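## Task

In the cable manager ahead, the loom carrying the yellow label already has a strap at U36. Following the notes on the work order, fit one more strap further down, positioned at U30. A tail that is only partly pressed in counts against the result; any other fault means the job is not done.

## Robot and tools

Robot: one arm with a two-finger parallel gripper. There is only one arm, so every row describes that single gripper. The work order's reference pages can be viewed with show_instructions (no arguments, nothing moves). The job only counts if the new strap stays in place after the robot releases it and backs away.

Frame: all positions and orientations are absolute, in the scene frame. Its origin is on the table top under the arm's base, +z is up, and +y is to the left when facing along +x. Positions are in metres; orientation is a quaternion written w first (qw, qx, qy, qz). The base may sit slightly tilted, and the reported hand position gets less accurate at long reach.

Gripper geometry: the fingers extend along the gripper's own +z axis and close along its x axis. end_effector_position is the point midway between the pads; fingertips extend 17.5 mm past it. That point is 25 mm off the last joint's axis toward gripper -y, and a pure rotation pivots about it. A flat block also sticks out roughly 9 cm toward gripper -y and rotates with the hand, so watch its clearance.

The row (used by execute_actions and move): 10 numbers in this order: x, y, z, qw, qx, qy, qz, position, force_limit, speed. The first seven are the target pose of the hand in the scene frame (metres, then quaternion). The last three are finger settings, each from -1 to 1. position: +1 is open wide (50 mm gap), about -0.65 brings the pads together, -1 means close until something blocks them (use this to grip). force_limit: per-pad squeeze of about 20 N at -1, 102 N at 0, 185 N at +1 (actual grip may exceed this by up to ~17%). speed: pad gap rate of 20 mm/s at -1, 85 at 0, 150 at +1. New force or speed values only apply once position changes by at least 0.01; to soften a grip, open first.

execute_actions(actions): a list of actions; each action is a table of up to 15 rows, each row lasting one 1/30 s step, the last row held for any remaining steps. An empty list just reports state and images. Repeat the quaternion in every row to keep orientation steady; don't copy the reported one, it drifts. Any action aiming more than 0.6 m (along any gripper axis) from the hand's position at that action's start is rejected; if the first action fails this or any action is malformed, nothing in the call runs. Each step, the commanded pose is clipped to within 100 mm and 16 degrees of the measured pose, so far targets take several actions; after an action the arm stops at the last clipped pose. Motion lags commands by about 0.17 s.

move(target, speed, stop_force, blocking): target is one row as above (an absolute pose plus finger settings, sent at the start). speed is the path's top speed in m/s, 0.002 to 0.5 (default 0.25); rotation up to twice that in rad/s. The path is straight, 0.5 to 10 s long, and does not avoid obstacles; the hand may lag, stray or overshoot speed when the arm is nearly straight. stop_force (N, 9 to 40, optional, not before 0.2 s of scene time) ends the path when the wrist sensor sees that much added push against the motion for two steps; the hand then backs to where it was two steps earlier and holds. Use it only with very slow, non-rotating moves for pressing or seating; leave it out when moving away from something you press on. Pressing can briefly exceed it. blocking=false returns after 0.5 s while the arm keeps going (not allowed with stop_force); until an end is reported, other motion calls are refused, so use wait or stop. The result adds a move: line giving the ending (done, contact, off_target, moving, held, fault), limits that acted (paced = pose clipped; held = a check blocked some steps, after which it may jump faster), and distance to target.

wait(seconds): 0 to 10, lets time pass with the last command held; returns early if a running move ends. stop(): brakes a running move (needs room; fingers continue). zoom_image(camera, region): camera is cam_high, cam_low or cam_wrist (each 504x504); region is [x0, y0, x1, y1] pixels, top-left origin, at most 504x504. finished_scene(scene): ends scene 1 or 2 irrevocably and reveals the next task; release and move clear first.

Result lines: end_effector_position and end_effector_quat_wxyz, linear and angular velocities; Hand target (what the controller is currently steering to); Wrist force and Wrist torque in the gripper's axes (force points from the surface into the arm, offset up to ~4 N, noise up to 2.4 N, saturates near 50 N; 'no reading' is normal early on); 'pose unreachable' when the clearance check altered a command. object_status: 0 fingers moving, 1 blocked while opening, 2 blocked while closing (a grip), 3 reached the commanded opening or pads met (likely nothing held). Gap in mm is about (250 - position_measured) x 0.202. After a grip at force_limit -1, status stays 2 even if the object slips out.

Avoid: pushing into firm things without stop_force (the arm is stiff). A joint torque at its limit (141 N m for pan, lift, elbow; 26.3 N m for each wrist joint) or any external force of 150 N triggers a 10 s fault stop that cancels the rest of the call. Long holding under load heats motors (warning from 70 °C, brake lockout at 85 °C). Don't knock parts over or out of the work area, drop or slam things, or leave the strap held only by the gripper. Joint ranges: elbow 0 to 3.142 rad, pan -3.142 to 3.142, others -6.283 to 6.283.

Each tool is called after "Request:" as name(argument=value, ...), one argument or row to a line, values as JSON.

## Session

Request:
show_instructions(
)

Request:
execute_actions(
  actions=[],
)

Reference images for this scene: work order page 1, work order page 2, work order page 3.

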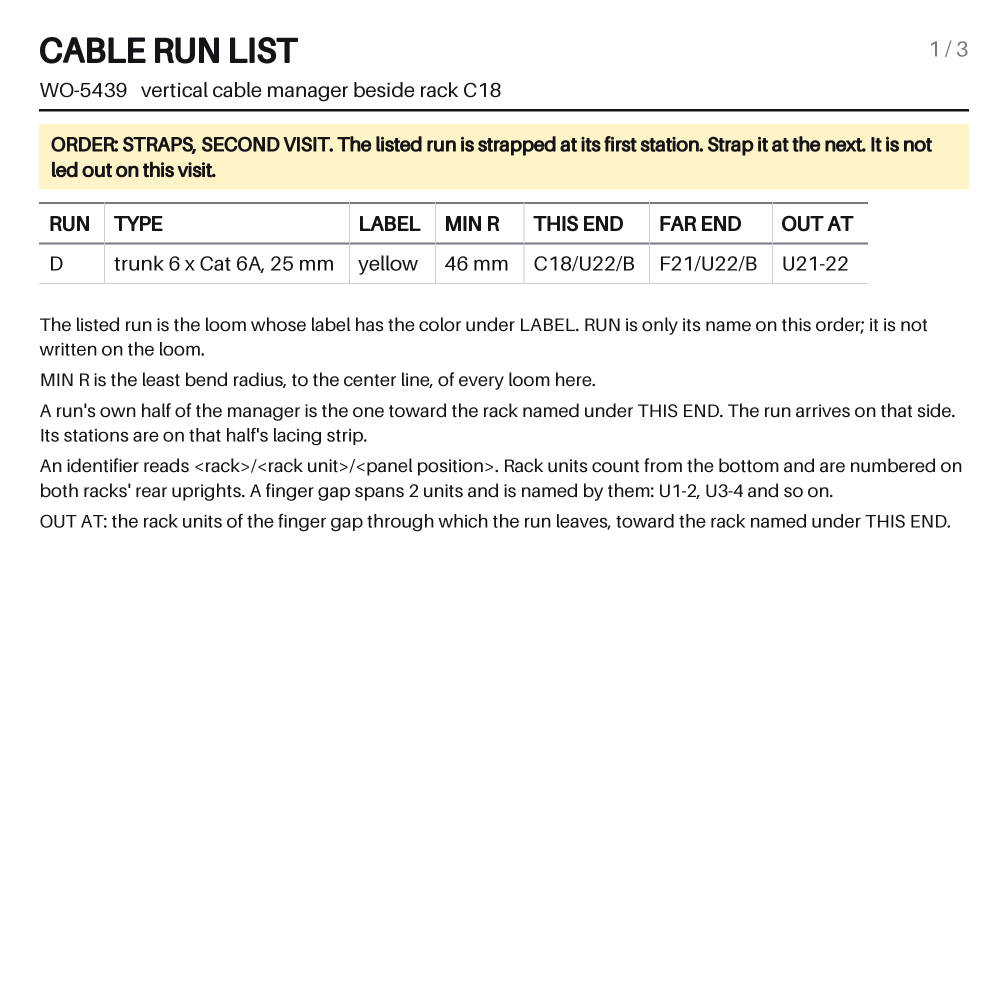

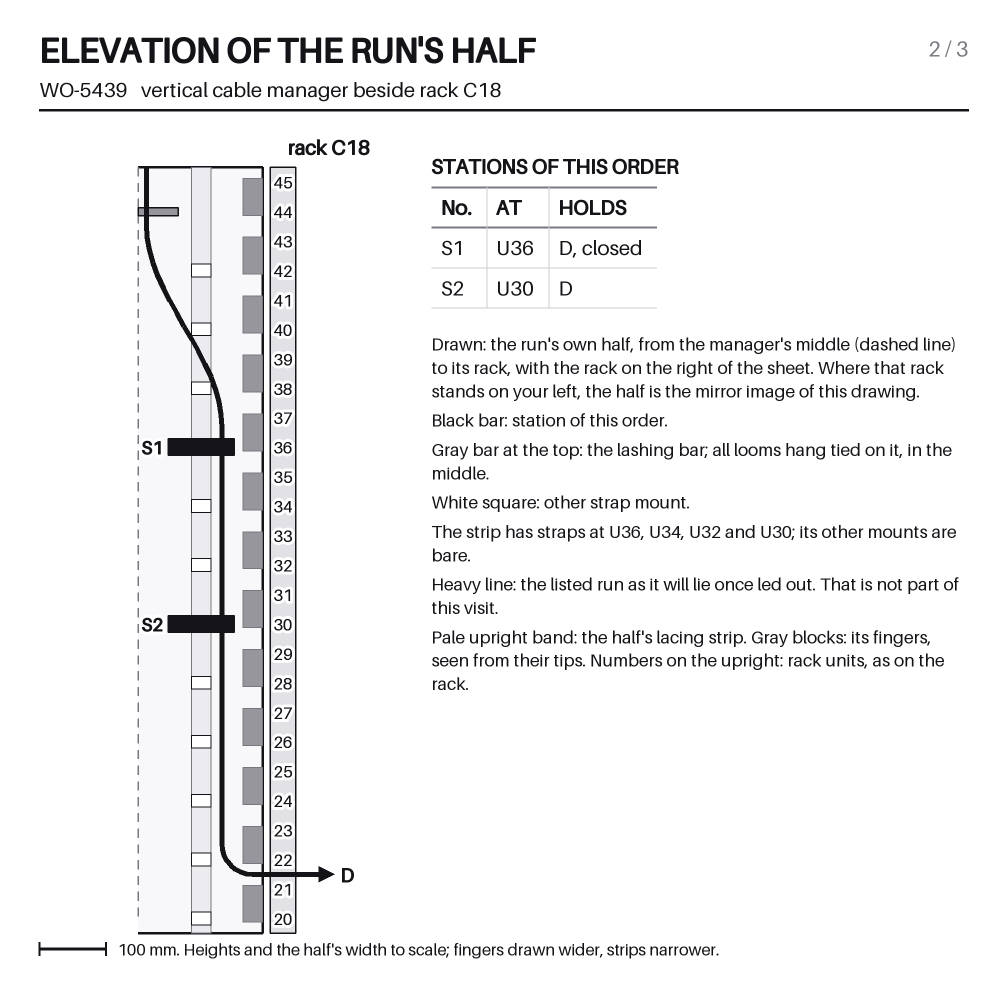

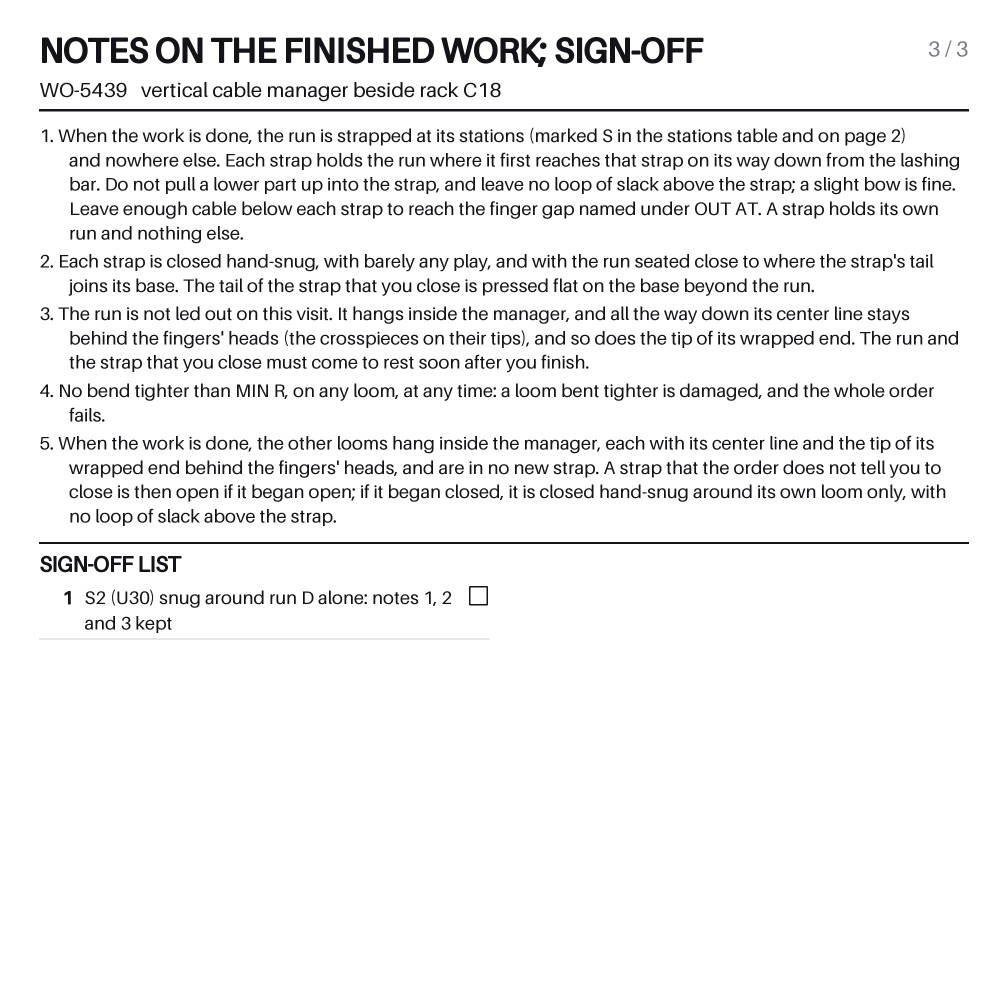

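Scene clock: 0.00 s.
end_effector_position=(+0.4123, +0.0732, +0.1264) position_measured=3 object_status=3 end_effector_quat_wxyz=(+0.016, +0.828, +0.509, -0.234) end_effector_velocity=(+0.000, +0.000, +0.000) end_effector_angular_velocity=(+0.000, -0.001, +0.000)
Joint positions: [-0.086 -0.998  2.028 -2.247 -2.236  0.834]
Joint velocities: [ 0.001 -0.    -0.001 -0.     0.    -0.   ]
Wrist force (N, on the end effector, along its own x y z axes, offset not removed): no reading
Wrist torque (N m, same axes, about the end effector's origin, offset not removed): no reading
Hand target: +0.412, +0.073, +0.126; +0.016, +0.828, +0.509, -0.234

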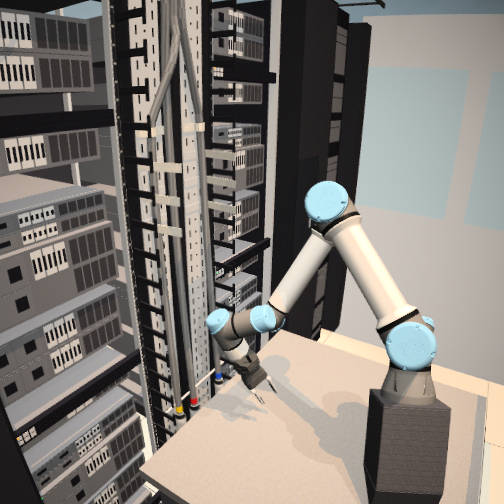

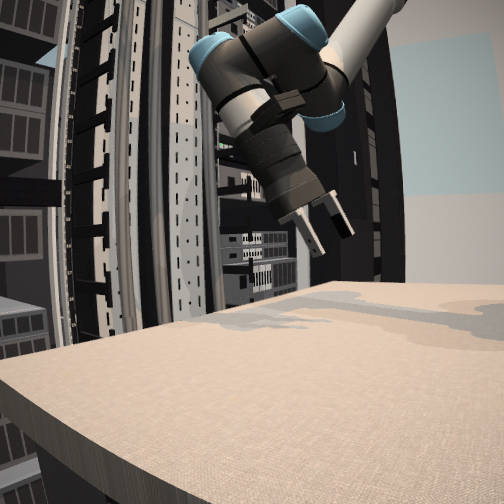

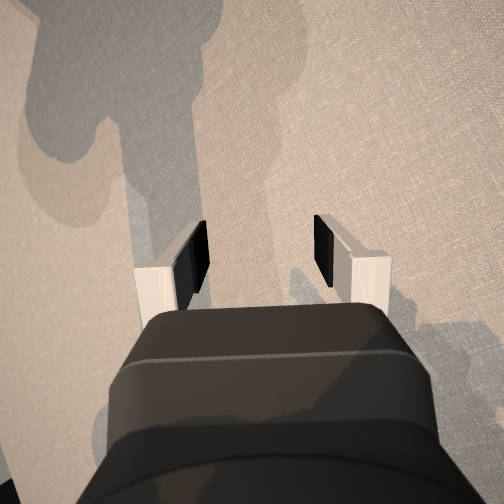

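Request:
move(
  target=[0.42,0.0,0.25,0,-0.7071,0.7071,0,-1,-0.5,0.5],
  speed=0.4,
)

Request:
move(
  target=[0.56,0.1,0.66,0.5,-0.5,0.5,-0.5,-1,-0.5,0.5],
  speed=0.35,
)

Scene clock: 6.03 s.
end_effector_position=(+0.4199, +0.0000, +0.2498) position_measured=252 object_status=3 end_effector_quat_wxyz=(-0.000, +0.707, -0.707, -0.001) end_effector_velocity=(+0.001, +0.001, +0.001) end_effector_angular_velocity=(-0.003, -0.001, -0.008)
Joint positions: [-0.19  -1.637  2.468 -2.619 -2.027  3.105]
Joint velocities: [ 0.005  0.002 -0.002  0.002 -0.004  0.013]
Wrist force (N, on the end effector, along its own x y z axes, offset not removed): [-0.3 -0.5 -1.2]
Wrist torque (N m, same axes, about the end effector's origin, offset not removed): [-0.27 0.01 -0.03]
Hand target: +0.420, -0.000, +0.250; +0.000, +0.707, -0.707, -0.000
Off the commanded pose: 0.000 m, 0 deg.
move: done

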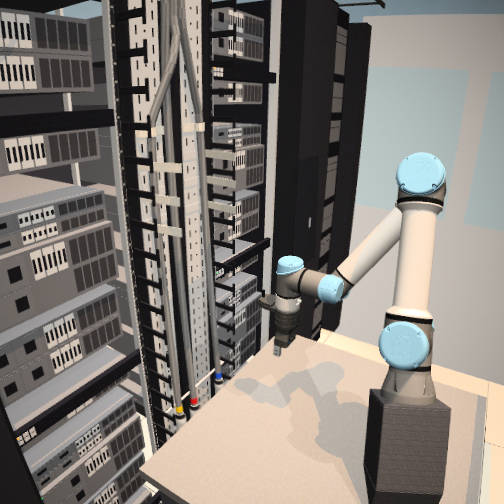

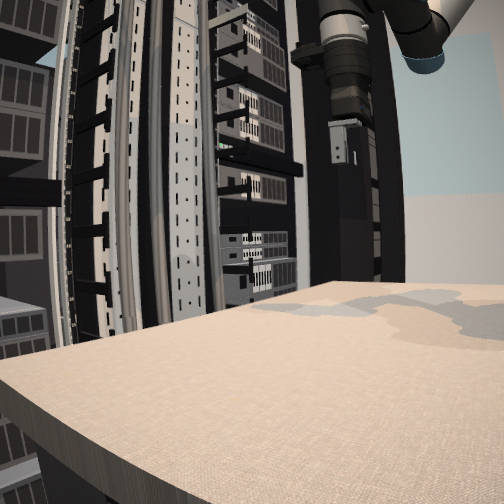

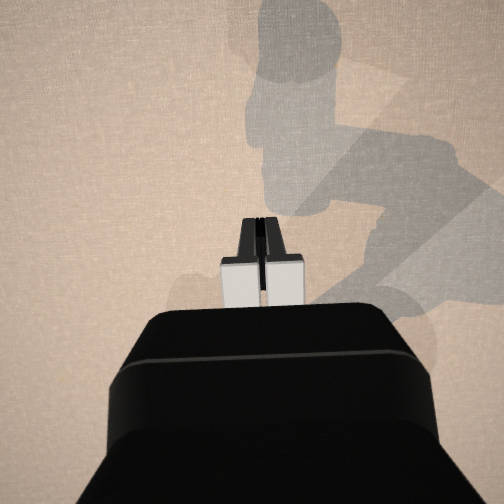

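Scene clock: 8.93 s.
end_effector_position=(+0.5602, +0.1003, +0.6597) position_measured=252 object_status=3 end_effector_quat_wxyz=(+0.500, -0.500, +0.500, -0.499) end_effector_velocity=(+0.001, +0.001, +0.001) end_effector_angular_velocity=(+0.000, -0.007, +0.000)
Joint positions: [ 0.314 -1.309  2.258 -4.315 -2.031  2.577]
Joint velocities: [-0.001  0.003 -0.005 -0.005  0.005 -0.002]
Wrist force (N, on the end effector, along its own x y z axes, offset not removed): [0.2 -1.8 -1.1]
Wrist torque (N m, same axes, about the end effector's origin, offset not removed): [-0.35 -0.13 0.05]
Hand target: +0.560, +0.100, +0.660; +0.501, -0.500, +0.500, -0.499
Off the commanded pose: 0.000 m, 0 deg.
move: done

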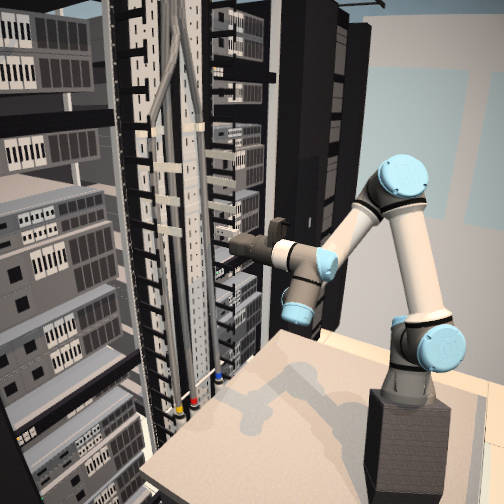

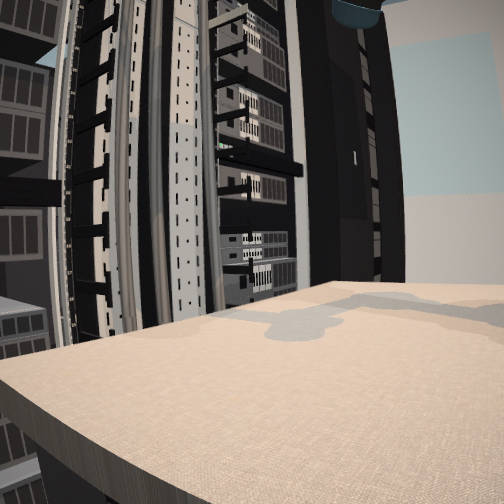

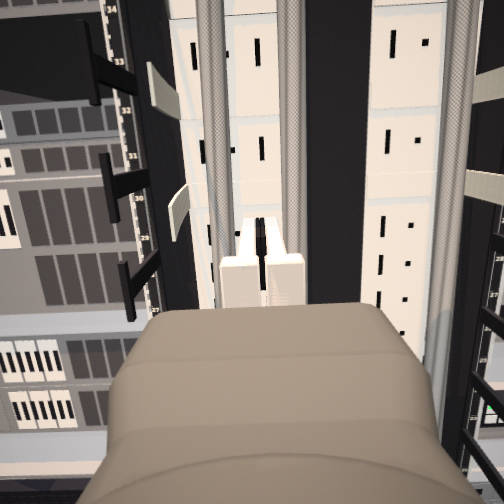

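Request:
move(
  target=[0.64,0.197,0.66,0.5,-0.5,0.5,-0.5,-1,-0.5,0.5],
  speed=0.2,
)

Request:
zoom_image(
  camera="cam_high",
  region=[130, 150, 270, 290],
)

Scene clock: 13.93 s.
end_effector_position=(+0.6397, +0.1970, +0.6600) position_measured=252 object_status=3 end_effector_quat_wxyz=(+0.500, -0.500, +0.500, -0.500) end_effector_velocity=(+0.002, +0.000, -0.000) end_effector_angular_velocity=(-0.000, +0.001, -0.002)
Joint positions: [ 0.4   -1.036  1.907 -4.25  -2.115  2.552]
Joint velocities: [-0.001  0.004 -0.007  0.002 -0.001 -0.   ]
Wrist force (N, on the end effector, along its own x y z axes, offset not removed): [-0.2 0.6 -3.3]
Wrist torque (N m, same axes, about the end effector's origin, offset not removed): [-0.31 0.04 0.05]
Hand target: +0.640, +0.197, +0.660; +0.500, -0.500, +0.500, -0.500
Off the commanded pose: 0.000 m, 0 deg.
move: done

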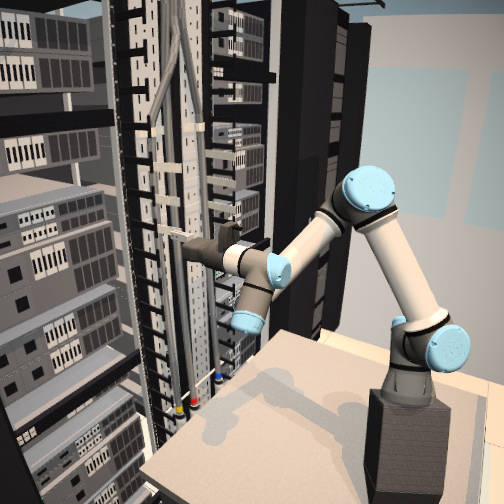

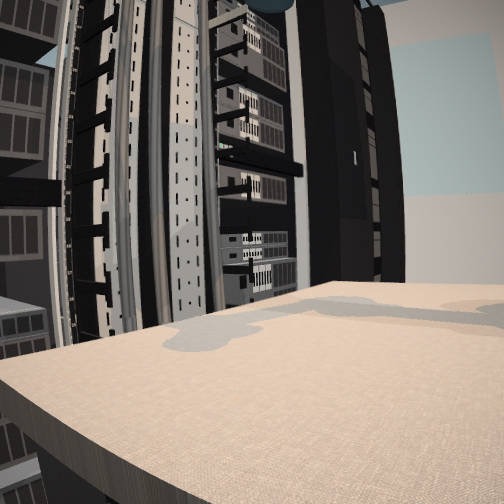

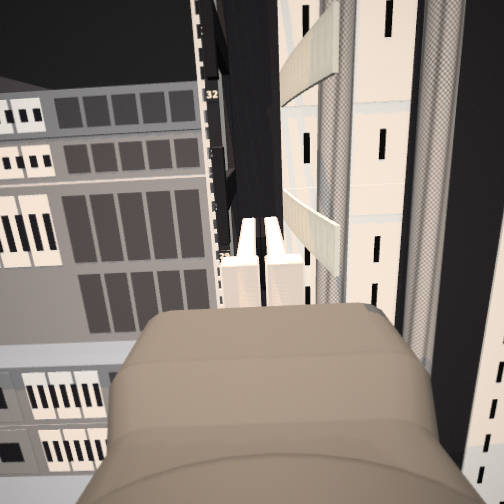

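Region (130, 150, 270, 290) of cam_high's 504x504 image, scaled by 3.600, with more detail than that image has.

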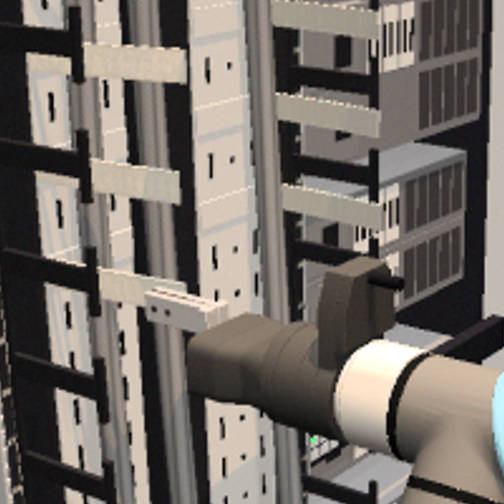

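Request:
move(
  target=[0.685,0.192,0.657,0.5,-0.5,0.5,-0.5,-1,-0.5,0.5],
  speed=0.08,
)

Request:
move(
  target=[0.70,0.15,0.657,0.5,-0.5,0.5,-0.5,-1,-0.5,0.5],
  speed=0.06,
)

Request:
move(
  target=[0.73,0.135,0.657,0.5,-0.5,0.5,-0.5,-1,-0.5,0.5],
  speed=0.04,
  stop_force=10,
)

Scene clock: 17.63 s.
end_effector_position=(+0.6848, +0.1920, +0.6570) position_measured=252 object_status=3 end_effector_quat_wxyz=(+0.500, -0.500, +0.500, -0.500) end_effector_velocity=(+0.002, +0.000, +0.001) end_effector_angular_velocity=(+0.000, -0.001, +0.000)
Joint positions: [ 0.341 -1.008  1.822 -4.186 -2.057  2.568]
Joint velocities: [-0.001  0.001 -0.005  0.003  0.002  0.   ]
Wrist force (N, on the end effector, along its own x y z axes, offset not removed): [0.9 -0.4 -1.5]
Wrist torque (N m, same axes, about the end effector's origin, offset not removed): [-0.31 -0.29 0.11]
Hand target: +0.685, +0.192, +0.657; +0.500, -0.500, +0.500, -0.500
Off the commanded pose: 0.000 m, 0 deg.
move: done

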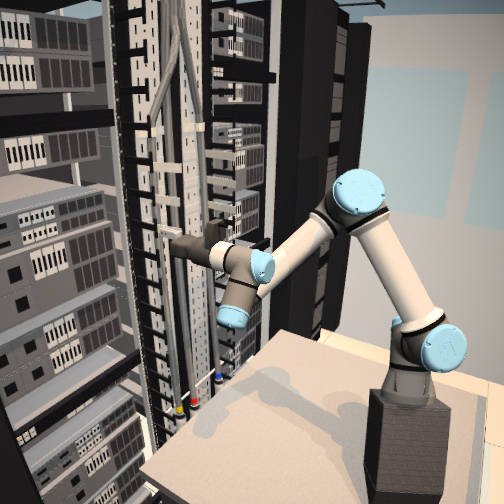

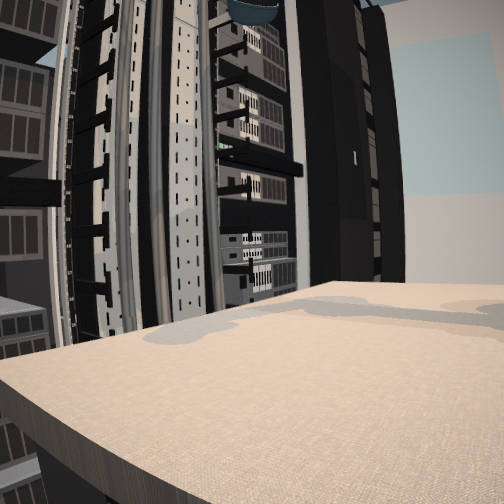

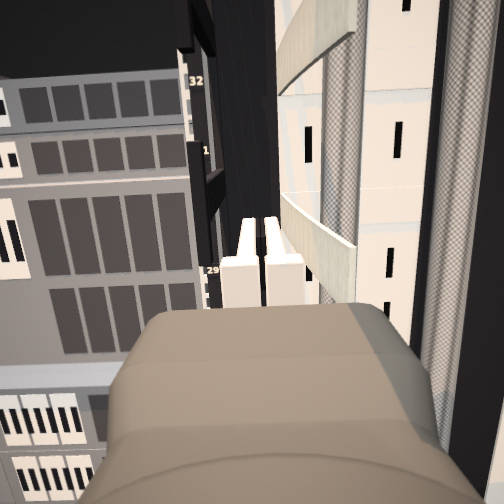

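Scene clock: 18.83 s.
end_effector_position=(+0.7000, +0.1502, +0.6570) position_measured=252 object_status=3 end_effector_quat_wxyz=(+0.500, -0.500, +0.500, -0.500) end_effector_velocity=(+0.001, -0.002, +0.000) end_effector_angular_velocity=(+0.001, -0.001, -0.000)
Joint positions: [ 0.258 -1.076  1.867 -4.153 -1.977  2.589]
Joint velocities: [-0.003 -0.003  0.001  0.001  0.003  0.001]
Wrist force (N, on the end effector, along its own x y z axes, offset not removed): [1.8 -1.7 1.7]
Wrist torque (N m, same axes, about the end effector's origin, offset not removed): [-0.35 -0.32 -0.07]
Hand target: +0.700, +0.150, +0.657; +0.500, -0.500, +0.500, -0.500
Off the commanded pose: 0.000 m, 0 deg.
move: done

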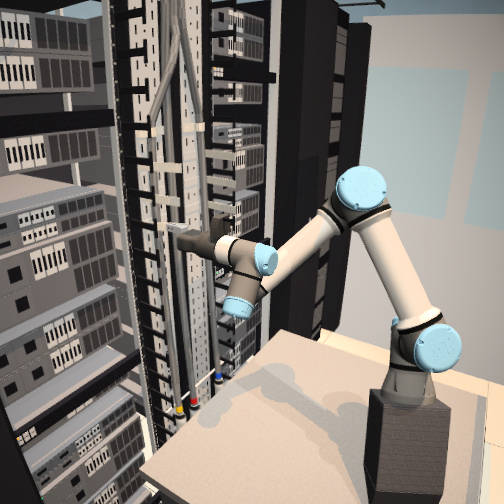

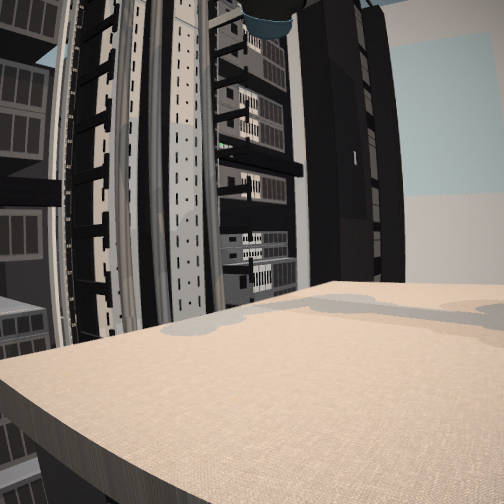

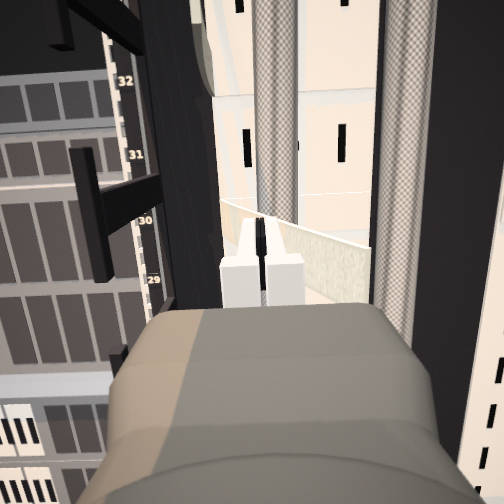

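Scene clock: 20.07 s.
end_effector_position=(+0.7298, +0.1351, +0.6570) position_measured=252 object_status=3 end_effector_quat_wxyz=(+0.500, -0.500, +0.500, -0.500) end_effector_velocity=(+0.001, +0.000, +0.000) end_effector_angular_velocity=(+0.000, -0.000, +0.001)
Joint positions: [ 0.208 -1.074  1.818 -4.102 -1.928  2.6  ]
Joint velocities: [-0.001  0.001 -0.002  0.002  0.002  0.001]
Wrist force (N, on the end effector, along its own x y z axes, offset not removed): [2.5 -1.9 -1.5]
Wrist torque (N m, same axes, about the end effector's origin, offset not removed): [-0.27 -0.52 -0.09]
Hand target: +0.730, +0.135, +0.657; +0.500, -0.500, +0.500, -0.500
Off the commanded pose: 0.000 m, 0 deg.
move: done

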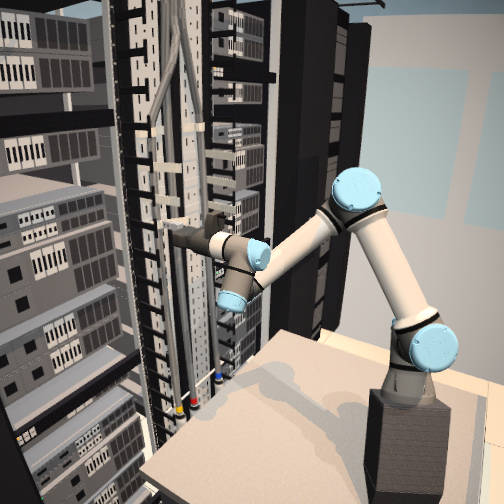

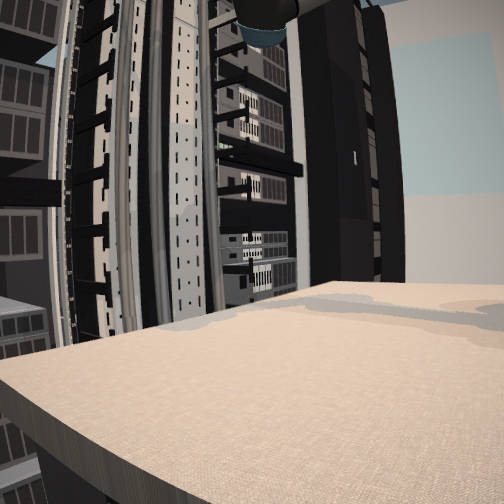

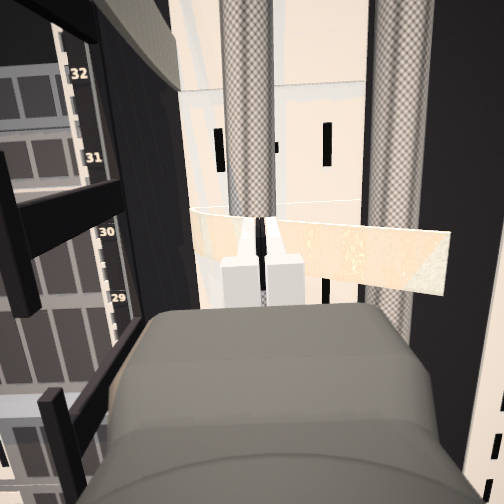

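Request:
move(
  target=[0.733,0.114,0.651,0.5,-0.5,0.5,-0.5,-1,-0.5,0.5],
  speed=0.04,
)

Request:
move(
  target=[0.756,0.114,0.651,0.5,-0.5,0.5,-0.5,-1,-0.5,0.5],
  speed=0.015,
  stop_force=10,
)

Request:
zoom_image(
  camera="cam_high",
  region=[130, 180, 230, 280],
)

Scene clock: 24.50 s.
end_effector_position=(+0.7330, +0.1142, +0.6511) position_measured=252 object_status=3 end_effector_quat_wxyz=(+0.500, -0.500, +0.500, -0.500) end_effector_velocity=(+0.000, -0.002, -0.001) end_effector_angular_velocity=(-0.000, -0.001, -0.000)
Joint positions: [ 0.164 -1.101  1.849 -4.102 -1.884  2.611]
Joint velocities: [-0.005 -0.002  0.003 -0.001  0.005  0.001]
Wrist force (N, on the end effector, along its own x y z axes, offset not removed): [1.3 -3.2 -1.6]
Wrist torque (N m, same axes, about the end effector's origin, offset not removed): [-0.79 -0.37 -0.01]
Hand target: +0.733, +0.114, +0.651; +0.500, -0.500, +0.500, -0.500
Off the commanded pose: 0.000 m, 0 deg.
move: done

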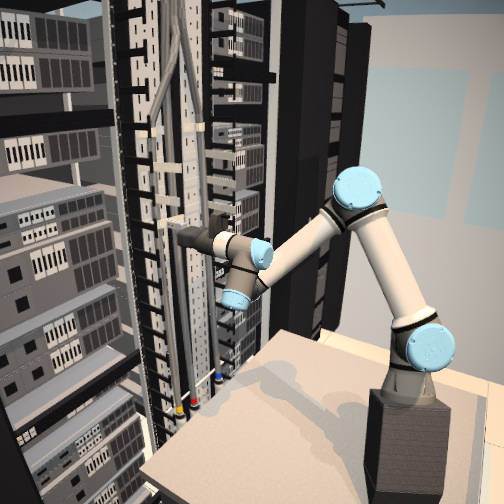

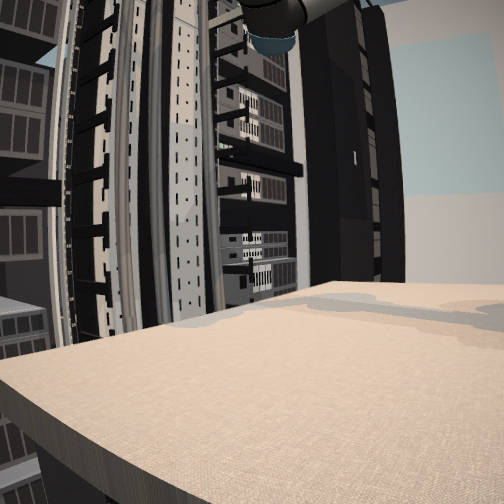

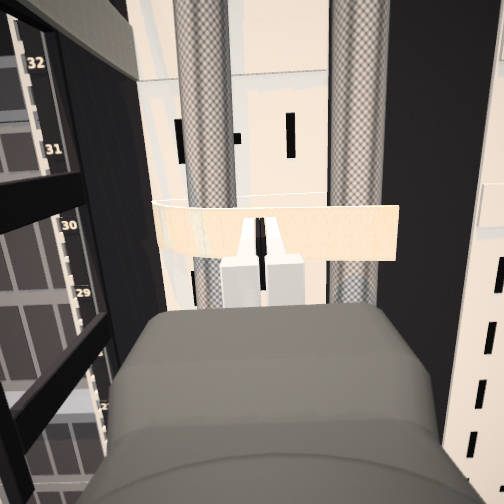

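Scene clock: 26.30 s.
end_effector_position=(+0.7557, +0.1140, +0.6510) position_measured=252 object_status=3 end_effector_quat_wxyz=(+0.500, -0.500, +0.500, -0.500) end_effector_velocity=(+0.003, -0.001, -0.000) end_effector_angular_velocity=(+0.000, -0.000, -0.002)
Joint positions: [ 0.148 -1.074  1.788 -4.067 -1.869  2.614]
Joint velocities: [-0.003  0.003 -0.007  0.003  0.002  0.   ]
Wrist force (N, on the end effector, along its own x y z axes, offset not removed): [0.6 0.9 -0.8]
Wrist torque (N m, same axes, about the end effector's origin, offset not removed): [0.04 -0.20 -0.10]
Hand target: +0.756, +0.114, +0.651; +0.500, -0.500, +0.500, -0.500
Off the commanded pose: 0.000 m, 0 deg.
move: done

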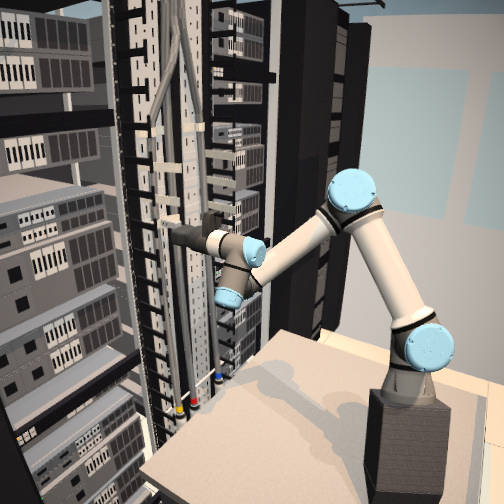

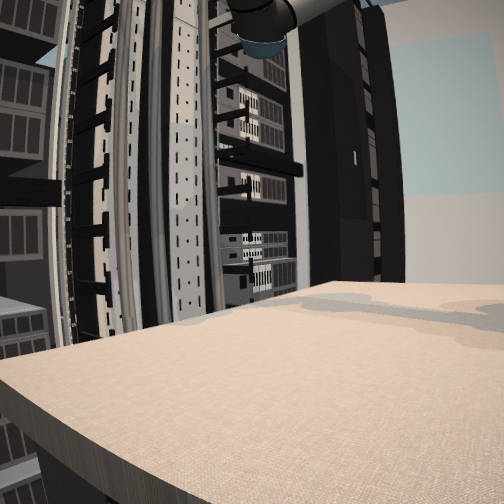

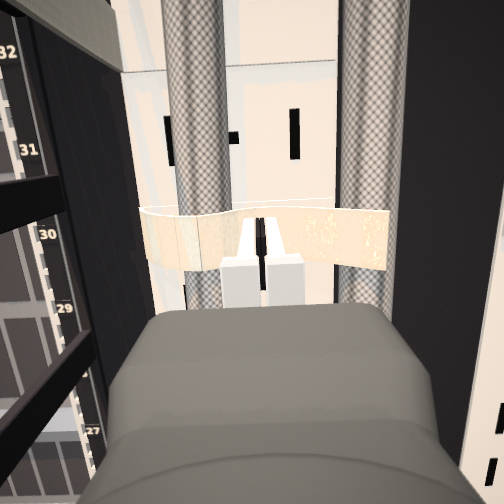

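Region (130, 180, 230, 280) of cam_high's 504x504 image, scaled by 5.040, with more detail than that image has.

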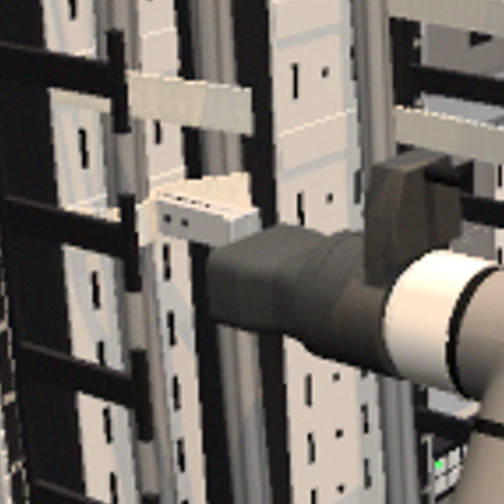

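Request:
move(
  target=[0.764,0.114,0.651,0.5,-0.5,0.5,-0.5,-1,-0.5,0.5],
  speed=0.01,
  stop_force=10,
)

Request:
move(
  target=[0.764,0.132,0.651,0.5,-0.5,0.5,-0.5,-1,-0.5,0.5],
  speed=0.01,
  stop_force=15,
)

Request:
zoom_image(
  camera="cam_high",
  region=[130, 180, 230, 280],
)

Scene clock: 31.07 s.
end_effector_position=(+0.7638, +0.1140, +0.6510) position_measured=252 object_status=3 end_effector_quat_wxyz=(+0.500, -0.500, +0.500, -0.500) end_effector_velocity=(+0.002, +0.000, -0.000) end_effector_angular_velocity=(-0.000, +0.000, +0.001)
Joint positions: [ 0.144 -1.064  1.766 -4.055 -1.865  2.615]
Joint velocities: [-0.001  0.003 -0.006  0.003  0.002 -0.   ]
Wrist force (N, on the end effector, along its own x y z axes, offset not removed): [1.2 -1.0 0.6]
Wrist torque (N m, same axes, about the end effector's origin, offset not removed): [-0.31 -0.14 0.04]
Hand target: +0.764, +0.114, +0.651; +0.500, -0.500, +0.500, -0.500
Off the commanded pose: 0.000 m, 0 deg.
move: done

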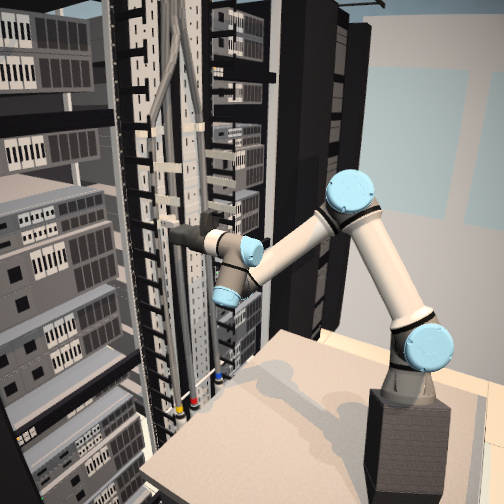

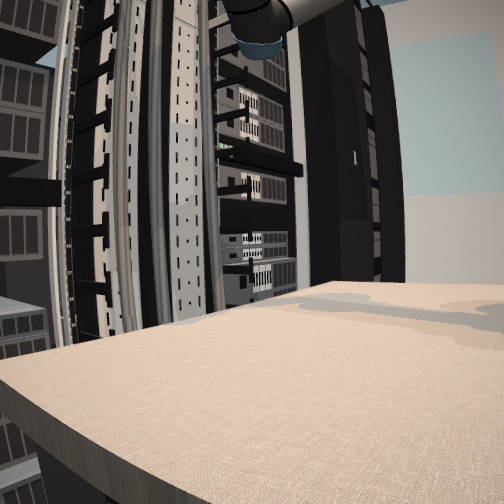

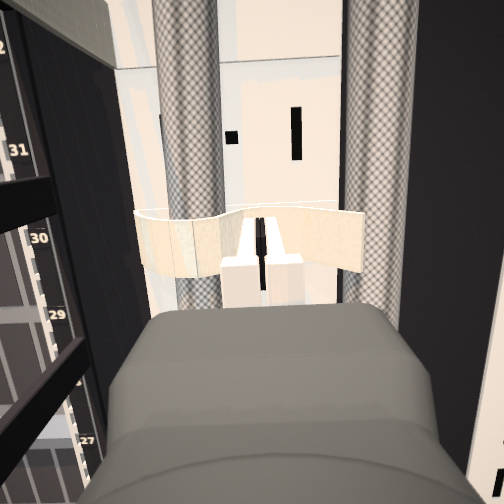

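Scene clock: 33.10 s.
end_effector_position=(+0.7640, +0.1318, +0.6510) position_measured=252 object_status=3 end_effector_quat_wxyz=(+0.500, -0.500, +0.500, -0.500) end_effector_velocity=(+0.000, +0.002, +0.000) end_effector_angular_velocity=(+0.000, -0.001, -0.001)
Joint positions: [ 0.173 -1.033  1.738 -4.06  -1.893  2.608]
Joint velocities: [ 0.003  0.004 -0.004 -0.001 -0.004 -0.001]
Wrist force (N, on the end effector, along its own x y z axes, offset not removed): [0.3 1.1 -1.4]
Wrist torque (N m, same axes, about the end effector's origin, offset not removed): [0.05 -0.02 -0.02]
Hand target: +0.764, +0.132, +0.651; +0.500, -0.500, +0.500, -0.500
Off the commanded pose: 0.000 m, 0 deg.
move: done

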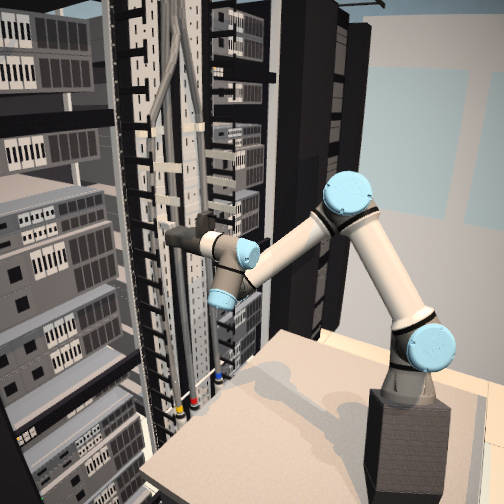

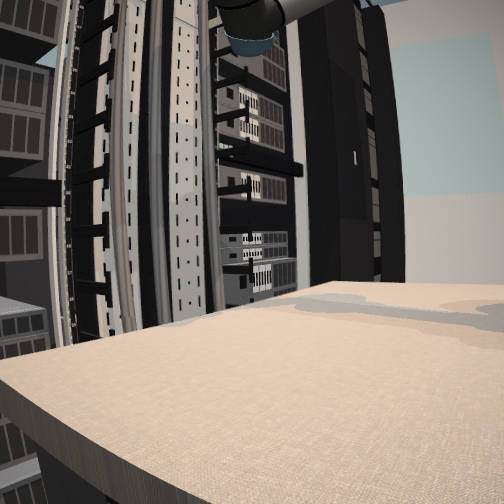

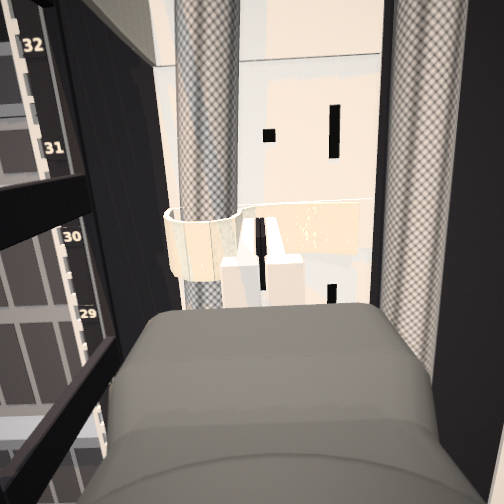

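Region (130, 180, 230, 280) of cam_high's 504x504 image, scaled by 5.040, with more detail than that image has.

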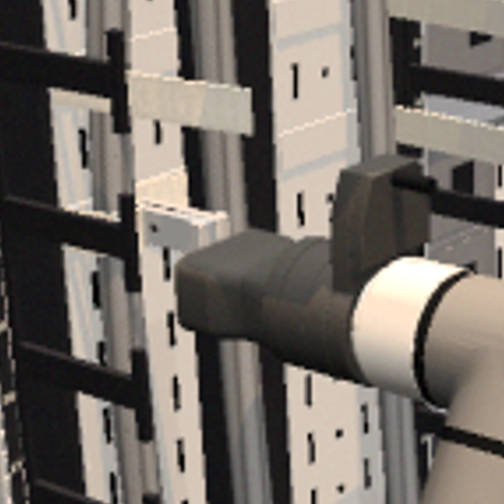

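Request:
move(
  target=[0.785,0.132,0.651,0.5,-0.5,0.5,-0.5,-1,-0.5,0.5],
  speed=0.004,
  stop_force=15,
)

Request:
zoom_image(
  camera="cam_wrist",
  region=[140, 160, 400, 310],
)

Scene clock: 39.73 s.
end_effector_position=(+0.7743, +0.1321, +0.6509) position_measured=252 object_status=3 end_effector_quat_wxyz=(+0.500, -0.500, +0.500, -0.500) end_effector_velocity=(-0.000, -0.001, -0.000) end_effector_angular_velocity=(-0.000, +0.001, -0.001)
Joint positions: [ 0.167 -1.02   1.709 -4.044 -1.888  2.61 ]
Joint velocities: [-0.002 -0.002  0.003 -0.     0.     0.   ]
Wrist force (N, on the end effector, along its own x y z axes, offset not removed): [6.5 12.9 -50.0]
Wrist torque (N m, same axes, about the end effector's origin, offset not removed): [0.37 -0.22 -0.10]
Hand target: +0.774, +0.132, +0.651; +0.500, -0.500, +0.500, -0.500
Off the commanded pose: 0.011 m, 0 deg.
move: contact

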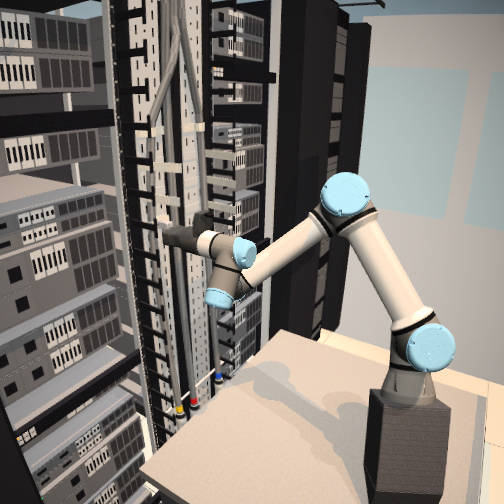

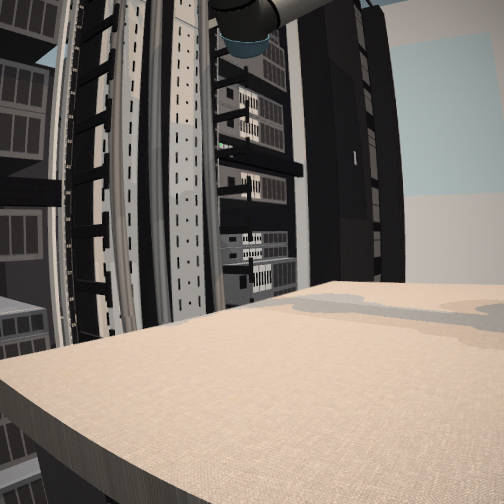

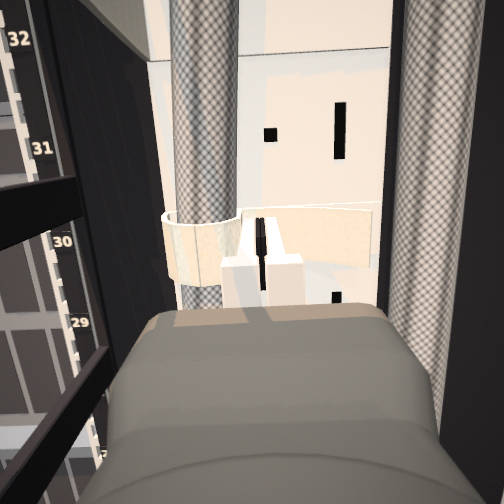

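Region (140, 160, 400, 310) of cam_wrist's 504x504 image, scaled by 1.938, with more detail than that image has; it fills the top 291 rows of this view, and the rest is white.

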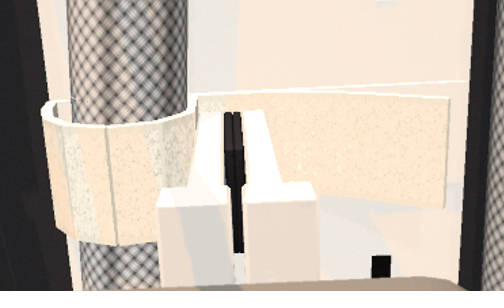

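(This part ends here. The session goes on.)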